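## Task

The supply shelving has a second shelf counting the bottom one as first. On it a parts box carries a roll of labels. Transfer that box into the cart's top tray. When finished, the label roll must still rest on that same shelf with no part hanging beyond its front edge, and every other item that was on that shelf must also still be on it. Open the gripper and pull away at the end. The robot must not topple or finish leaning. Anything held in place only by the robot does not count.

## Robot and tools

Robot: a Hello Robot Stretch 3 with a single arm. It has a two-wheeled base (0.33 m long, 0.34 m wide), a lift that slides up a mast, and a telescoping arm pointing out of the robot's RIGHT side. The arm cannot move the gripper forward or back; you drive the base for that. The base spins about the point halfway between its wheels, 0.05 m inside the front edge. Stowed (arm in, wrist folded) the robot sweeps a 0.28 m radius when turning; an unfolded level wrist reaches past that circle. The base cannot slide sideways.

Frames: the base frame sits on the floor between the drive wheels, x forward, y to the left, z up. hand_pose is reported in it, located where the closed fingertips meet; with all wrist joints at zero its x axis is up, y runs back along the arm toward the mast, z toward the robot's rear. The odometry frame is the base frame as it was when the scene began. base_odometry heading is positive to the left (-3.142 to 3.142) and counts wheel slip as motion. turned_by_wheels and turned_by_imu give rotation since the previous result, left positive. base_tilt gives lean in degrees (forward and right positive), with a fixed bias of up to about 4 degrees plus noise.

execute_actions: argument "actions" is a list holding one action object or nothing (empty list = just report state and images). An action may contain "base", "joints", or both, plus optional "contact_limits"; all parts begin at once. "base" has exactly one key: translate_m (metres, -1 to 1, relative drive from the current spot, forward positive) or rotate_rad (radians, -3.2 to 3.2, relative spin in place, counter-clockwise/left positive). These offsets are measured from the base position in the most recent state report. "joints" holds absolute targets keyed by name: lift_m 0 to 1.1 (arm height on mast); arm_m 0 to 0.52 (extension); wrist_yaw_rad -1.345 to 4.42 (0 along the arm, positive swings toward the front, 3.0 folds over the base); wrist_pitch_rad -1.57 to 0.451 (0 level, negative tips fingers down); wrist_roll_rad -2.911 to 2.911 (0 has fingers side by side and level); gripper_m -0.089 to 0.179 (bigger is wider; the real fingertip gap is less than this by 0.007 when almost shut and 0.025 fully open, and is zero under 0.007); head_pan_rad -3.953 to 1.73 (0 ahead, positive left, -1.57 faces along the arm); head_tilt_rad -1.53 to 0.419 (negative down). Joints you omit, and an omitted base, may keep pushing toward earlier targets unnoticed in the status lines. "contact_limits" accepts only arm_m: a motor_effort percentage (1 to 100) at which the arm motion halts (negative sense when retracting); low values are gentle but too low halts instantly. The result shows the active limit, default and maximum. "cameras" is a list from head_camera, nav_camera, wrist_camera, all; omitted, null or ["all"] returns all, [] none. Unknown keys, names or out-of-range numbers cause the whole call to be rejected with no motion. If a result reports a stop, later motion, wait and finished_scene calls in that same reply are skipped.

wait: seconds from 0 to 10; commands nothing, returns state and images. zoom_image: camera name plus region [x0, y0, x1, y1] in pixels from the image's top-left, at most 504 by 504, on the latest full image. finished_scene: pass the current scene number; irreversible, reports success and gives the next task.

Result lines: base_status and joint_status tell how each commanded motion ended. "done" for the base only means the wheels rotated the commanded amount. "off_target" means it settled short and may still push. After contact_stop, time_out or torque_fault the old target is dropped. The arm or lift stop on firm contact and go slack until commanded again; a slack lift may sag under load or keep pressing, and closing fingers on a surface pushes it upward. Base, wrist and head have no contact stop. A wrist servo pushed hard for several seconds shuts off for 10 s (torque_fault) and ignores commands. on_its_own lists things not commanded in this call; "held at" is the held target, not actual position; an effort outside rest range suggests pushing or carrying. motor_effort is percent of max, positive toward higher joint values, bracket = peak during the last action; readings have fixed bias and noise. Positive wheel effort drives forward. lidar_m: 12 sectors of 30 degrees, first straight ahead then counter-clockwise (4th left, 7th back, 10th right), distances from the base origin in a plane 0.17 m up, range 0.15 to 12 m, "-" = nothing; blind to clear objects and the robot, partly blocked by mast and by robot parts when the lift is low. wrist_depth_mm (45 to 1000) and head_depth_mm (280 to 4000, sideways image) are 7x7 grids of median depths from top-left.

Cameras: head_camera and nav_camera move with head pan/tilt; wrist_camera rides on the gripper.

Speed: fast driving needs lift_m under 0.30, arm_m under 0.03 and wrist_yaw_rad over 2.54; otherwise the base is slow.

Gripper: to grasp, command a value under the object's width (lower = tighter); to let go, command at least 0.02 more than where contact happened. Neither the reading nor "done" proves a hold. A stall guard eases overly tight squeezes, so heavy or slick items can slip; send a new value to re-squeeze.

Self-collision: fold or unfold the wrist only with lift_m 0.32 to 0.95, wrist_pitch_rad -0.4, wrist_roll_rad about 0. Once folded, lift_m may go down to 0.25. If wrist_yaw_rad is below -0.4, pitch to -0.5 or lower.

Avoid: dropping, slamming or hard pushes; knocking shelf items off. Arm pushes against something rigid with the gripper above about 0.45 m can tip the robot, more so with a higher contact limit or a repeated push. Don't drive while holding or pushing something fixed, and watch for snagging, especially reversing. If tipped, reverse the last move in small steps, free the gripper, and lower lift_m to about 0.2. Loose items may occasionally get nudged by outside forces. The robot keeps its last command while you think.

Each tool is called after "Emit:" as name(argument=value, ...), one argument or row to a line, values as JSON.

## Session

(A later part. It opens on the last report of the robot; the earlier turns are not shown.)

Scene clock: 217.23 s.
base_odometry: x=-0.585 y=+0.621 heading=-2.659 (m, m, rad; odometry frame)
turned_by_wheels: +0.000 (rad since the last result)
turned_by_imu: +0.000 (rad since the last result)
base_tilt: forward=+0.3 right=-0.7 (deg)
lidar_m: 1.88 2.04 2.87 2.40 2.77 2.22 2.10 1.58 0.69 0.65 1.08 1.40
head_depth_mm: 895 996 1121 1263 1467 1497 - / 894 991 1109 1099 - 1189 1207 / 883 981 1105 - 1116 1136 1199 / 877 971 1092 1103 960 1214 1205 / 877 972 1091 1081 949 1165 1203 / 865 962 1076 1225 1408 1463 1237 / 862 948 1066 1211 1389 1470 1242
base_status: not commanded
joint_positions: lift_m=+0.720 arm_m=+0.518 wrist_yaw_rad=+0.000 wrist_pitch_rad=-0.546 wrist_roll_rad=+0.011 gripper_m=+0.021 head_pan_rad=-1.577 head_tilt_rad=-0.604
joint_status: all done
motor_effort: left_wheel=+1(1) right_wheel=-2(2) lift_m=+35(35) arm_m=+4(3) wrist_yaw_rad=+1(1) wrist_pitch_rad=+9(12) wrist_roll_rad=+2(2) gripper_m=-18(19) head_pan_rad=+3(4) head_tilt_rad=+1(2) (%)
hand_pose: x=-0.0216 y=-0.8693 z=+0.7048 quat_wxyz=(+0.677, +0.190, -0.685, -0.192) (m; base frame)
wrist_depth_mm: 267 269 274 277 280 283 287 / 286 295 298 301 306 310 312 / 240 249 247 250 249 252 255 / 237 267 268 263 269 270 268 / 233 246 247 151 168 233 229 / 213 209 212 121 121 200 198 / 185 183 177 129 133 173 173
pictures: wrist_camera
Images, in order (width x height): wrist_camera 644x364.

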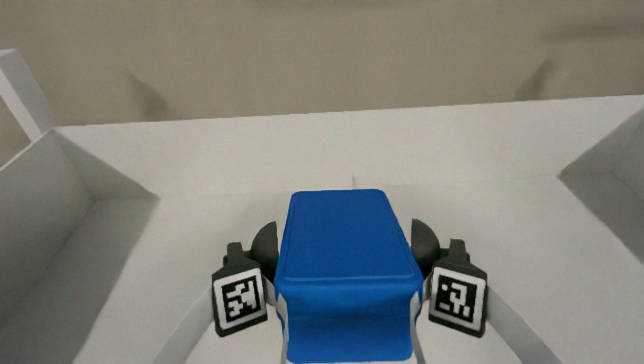

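Emit:
execute_actions(
  actions=[
    {"joints":{"lift_m":0.70}},
  ],
  cameras=["wrist_camera"],
)

Scene clock: 220.63 s.
base_odometry: x=-0.585 y=+0.621 heading=-2.659 (m, m, rad; odometry frame)
turned_by_wheels: +0.000 (rad since the last result)
turned_by_imu: -0.001 (rad since the last result)
base_tilt: forward=+0.3 right=-0.8 (deg)
lidar_m: 1.88 2.04 2.87 2.40 2.76 2.22 2.09 1.59 0.69 0.65 1.08 1.40
head_depth_mm: 899 1004 1120 1263 1463 1473 - / 895 989 1120 1100 - 1149 1196 / 889 983 1104 - 1114 1143 1198 / 878 980 1092 1110 956 1202 1203 / 877 968 1088 1084 946 1176 1197 / 864 959 1080 1218 1406 1470 1232 / 861 950 1063 1208 1385 1475 1246
base_status: not commanded
joint_positions: lift_m=+0.700 arm_m=+0.518 wrist_yaw_rad=+0.000 wrist_pitch_rad=-0.539 wrist_roll_rad=+0.011 gripper_m=+0.021 head_pan_rad=-1.577 head_tilt_rad=-0.604
joint_status: all done
motor_effort: left_wheel=+1(1) right_wheel=-2(2) lift_m=+19(30) arm_m=+4(4) wrist_yaw_rad=+0(0) wrist_pitch_rad=+5(10) wrist_roll_rad=+2(2) gripper_m=-18(19) head_pan_rad=+4(3) head_tilt_rad=+2(1) (%)
hand_pose: x=-0.0216 y=-0.8703 z=+0.6869 quat_wxyz=(+0.678, +0.187, -0.685, -0.190) (m; base frame)
wrist_depth_mm: 266 268 271 274 281 286 286 / 287 293 293 295 294 297 239 / 231 238 241 246 247 251 253 / 238 259 256 259 253 250 246 / 217 222 225 148 154 210 207 / 191 190 191 122 122 182 179 / 167 165 160 130 152 155 157
pictures: wrist_camera
Images, in order (width x height): wrist_camera 644x364.

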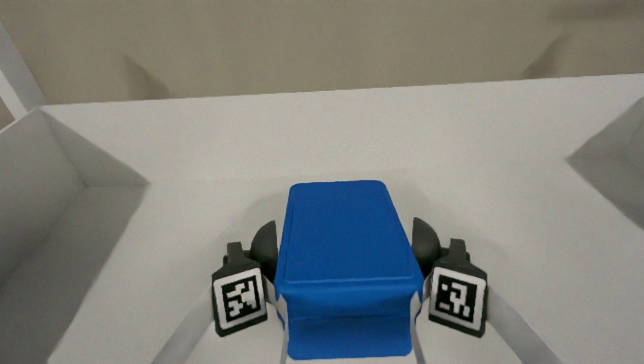

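The box is touching and pivoting flat. A bit lower, then release.

Emit:
execute_actions(
  actions=[
    {"joints":{"lift_m":0.692}},
  ],
  cameras=[],
)

Emit:
execute_actions(
  actions=[
    {"joints":{"gripper_m":0.1}},
  ],
  cameras=[],
)

Emit:
execute_actions(
  actions=[
    {"joints":{"lift_m":0.8}},
  ],
  cameras=[],
)

Emit:
execute_actions(
  actions=[
    {"joints":{"arm_m":0.1,"head_pan_rad":0.1,"head_tilt_rad":-0.35}},
  ],
  cameras=["wrist_camera","head_camera"],
)

Scene clock: 226.97 s.
base_odometry: x=-0.585 y=+0.621 heading=-2.659 (m, m, rad; odometry frame)
turned_by_wheels: +0.000 (rad since the last result)
turned_by_imu: -0.001 (rad since the last result)
base_tilt: forward=+0.2 right=-0.8 (deg)
lidar_m: 1.88 2.04 2.87 2.40 2.77 2.23 2.10 1.58 0.69 0.65 1.08 1.40
head_depth_mm: 898 999 1123 1262 1466 1476 - / 893 993 1111 1093 - 1148 1194 / 883 982 1106 - 1120 1139 1200 / 879 974 1086 1104 961 1212 1208 / 876 964 1092 1080 945 1146 1198 / 870 963 1075 1218 1404 1469 1240 / 863 958 1066 1215 1392 1475 1235
base_status: not commanded
joint_positions: lift_m=+0.692 arm_m=+0.518 wrist_yaw_rad=+0.000 wrist_pitch_rad=-0.536 wrist_roll_rad=+0.013 gripper_m=+0.021 head_pan_rad=-1.577 head_tilt_rad=-0.604
joint_status: all done
motor_effort: left_wheel=+1(1) right_wheel=-1(2) lift_m=+19(17) arm_m=+3(4) wrist_yaw_rad=+1(0) wrist_pitch_rad=+4(5) wrist_roll_rad=+1(2) gripper_m=-19(18) head_pan_rad=+4(3) head_tilt_rad=+2(1) (%)
hand_pose: x=-0.0216 y=-0.8707 z=+0.6795 quat_wxyz=(+0.678, +0.186, -0.686, -0.189) (m; base frame)
wrist_depth_mm: 264 269 272 275 280 285 286 / 284 287 287 290 233 234 234 / 230 239 240 243 247 248 253 / 239 252 252 182 241 237 235 / 213 212 214 146 150 199 197 / 182 181 182 123 122 172 170 / 159 158 151 133 145 147 149
pictures: none
No camera images: the call's "cameras" was empty. Leave "cameras" out to get every camera's image.

Scene clock: 228.27 s.
base_odometry: x=-0.585 y=+0.621 heading=-2.660 (m, m, rad; odometry frame)
turned_by_wheels: +0.000 (rad since the last result)
turned_by_imu: +0.000 (rad since the last result)
base_tilt: forward=+0.2 right=-0.7 (deg)
lidar_m: 1.88 2.04 2.86 2.40 2.77 2.22 2.10 1.59 0.69 0.65 1.08 1.40
head_depth_mm: 900 996 1118 1263 1450 1479 - / 892 992 1113 1096 - 1152 1191 / 885 980 1097 - 1116 1134 1199 / 875 976 1092 1095 953 1213 1200 / 872 969 1079 1076 948 1152 1198 / 870 961 1083 1225 1413 1478 1242 / 861 950 1069 1215 1400 1473 1250
base_status: not commanded
joint_positions: lift_m=+0.692 arm_m=+0.518 wrist_yaw_rad=+0.000 wrist_pitch_rad=-0.540 wrist_roll_rad=+0.013 gripper_m=+0.100 head_pan_rad=-1.577 head_tilt_rad=-0.604
joint_status: all done
motor_effort: left_wheel=+1(1) right_wheel=-2(1) lift_m=+20(20) arm_m=+4(4) wrist_yaw_rad=+0(1) wrist_pitch_rad=+6(7) wrist_roll_rad=+1(1) gripper_m=+1(83) head_pan_rad=+3(3) head_tilt_rad=+2(1) (%)
hand_pose: x=-0.0216 y=-0.8701 z=+0.6785 quat_wxyz=(+0.677, +0.188, -0.685, -0.190) (m; base frame)
wrist_depth_mm: 265 267 273 275 278 282 286 / 284 284 287 230 233 231 233 / 230 237 240 244 246 250 254 / 236 252 249 181 231 234 232 / 211 210 212 149 187 204 195 / 181 180 176 127 131 - 169 / 158 156 152 135 144 147 148
pictures: none
No camera images: the call's "cameras" was empty. Leave "cameras" out to get every camera's image.

Scene clock: 230.07 s.
base_odometry: x=-0.585 y=+0.621 heading=-2.660 (m, m, rad; odometry frame)
turned_by_wheels: +0.000 (rad since the last result)
turned_by_imu: +0.000 (rad since the last result)
base_tilt: forward=+0.2 right=-0.8 (deg)
lidar_m: 1.88 2.04 2.87 2.40 2.77 2.21 2.10 1.59 0.69 0.65 1.08 1.40
head_depth_mm: 898 997 1122 1264 1442 - 1186 / 894 986 1098 - 1128 1150 1220 / 884 984 1062 1063 1113 1137 1202 / 880 976 1078 1066 957 1215 1204 / 876 967 1084 1078 947 1153 1210 / 865 961 1077 1222 1406 1458 1240 / 861 955 1059 1215 1398 1472 1232
base_status: not commanded
joint_positions: lift_m=+0.800 arm_m=+0.518 wrist_yaw_rad=+0.000 wrist_pitch_rad=-0.541 wrist_roll_rad=+0.013 gripper_m=+0.100 head_pan_rad=-1.577 head_tilt_rad=-0.604
joint_status: all done
motor_effort: left_wheel=+1(1) right_wheel=-1(1) lift_m=+35(37) arm_m=+4(4) wrist_yaw_rad=+0(0) wrist_pitch_rad=+7(7) wrist_roll_rad=+1(1) gripper_m=+0(0) head_pan_rad=+3(3) head_tilt_rad=+1(3) (%)
hand_pose: x=-0.0216 y=-0.8699 z=+0.7857 quat_wxyz=(+0.677, +0.188, -0.685, -0.191) (m; base frame)
wrist_depth_mm: 265 270 273 277 279 284 286 / 290 293 296 300 307 310 317 / 321 327 328 333 336 346 344 / 340 357 368 364 373 371 299 / 401 293 300 310 313 314 298 / 260 299 299 293 294 - 281 / 232 267 260 227 252 252 256
pictures: none
No camera images: the call's "cameras" was empty. Leave "cameras" out to get every camera's image.

Scene clock: 234.33 s.
base_odometry: x=-0.585 y=+0.621 heading=-2.660 (m, m, rad; odometry frame)
turned_by_wheels: +0.000 (rad since the last result)
turned_by_imu: -0.001 (rad since the last result)
base_tilt: forward=+0.2 right=-0.7 (deg)
lidar_m: 1.88 2.04 2.87 2.40 2.76 2.22 2.10 1.59 0.69 0.65 1.08 1.40
head_depth_mm: 2022 2131 2292 2455 2419 1777 1422 / 2012 2145 2310 2515 2418 1800 1418 / 2039 2161 2324 2489 2417 1797 1442 / 2039 2190 2332 2511 2439 1813 1442 / 1914 2118 2141 2111 2245 1821 1438 / 1986 2162 2258 2405 2256 1854 1448 / 2019 2134 2247 2399 2344 1842 1460
base_status: not commanded
joint_positions: lift_m=+0.800 arm_m=+0.100 wrist_yaw_rad=+0.000 wrist_pitch_rad=-0.542 wrist_roll_rad=+0.013 gripper_m=+0.100 head_pan_rad=+0.093 head_tilt_rad=-0.359
joint_status: all done
motor_effort: left_wheel=+1(1) right_wheel=-2(1) lift_m=+35(35) arm_m=-4(3) wrist_yaw_rad=+1(0) wrist_pitch_rad=+7(7) wrist_roll_rad=+1(1) gripper_m=+0(1) head_pan_rad=+3(47) head_tilt_rad=+5(23) (%)
hand_pose: x=-0.0216 y=-0.4523 z=+0.7856 quat_wxyz=(+0.677, +0.188, -0.685, -0.191) (m; base frame)
wrist_depth_mm: 639 647 660 660 672 682 692 / 694 703 633 632 648 716 750 / 776 742 510 525 515 416 839 / 851 838 382 390 389 400 953 / 951 969 752 712 697 - - / - - 612 614 608 - - / 950 970 826 771 806 897 904
pictures: head_camera (sideways: a quarter turn clockwise sets it upright), wrist_camera
Images, in order (width x height): head_camera 896x504, wrist_camera 644x364.

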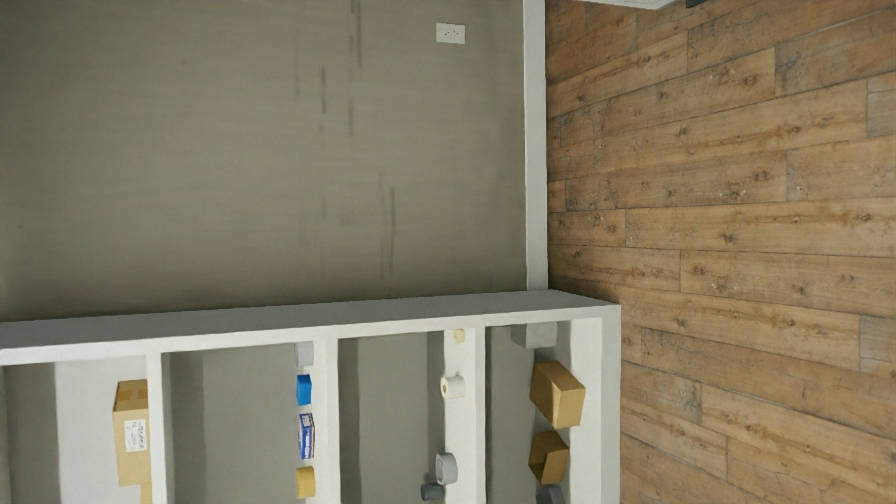

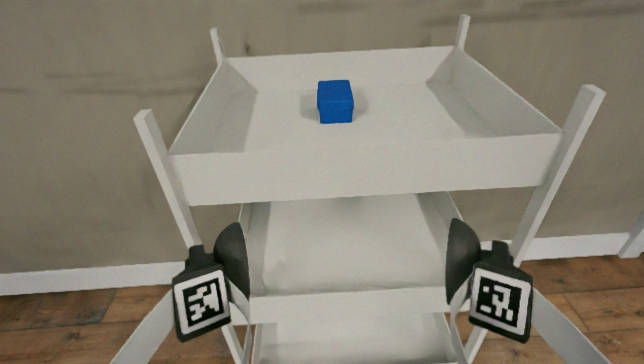

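Emit:
finished_scene(
  scene=1,
)

The scene is finished: the task was done.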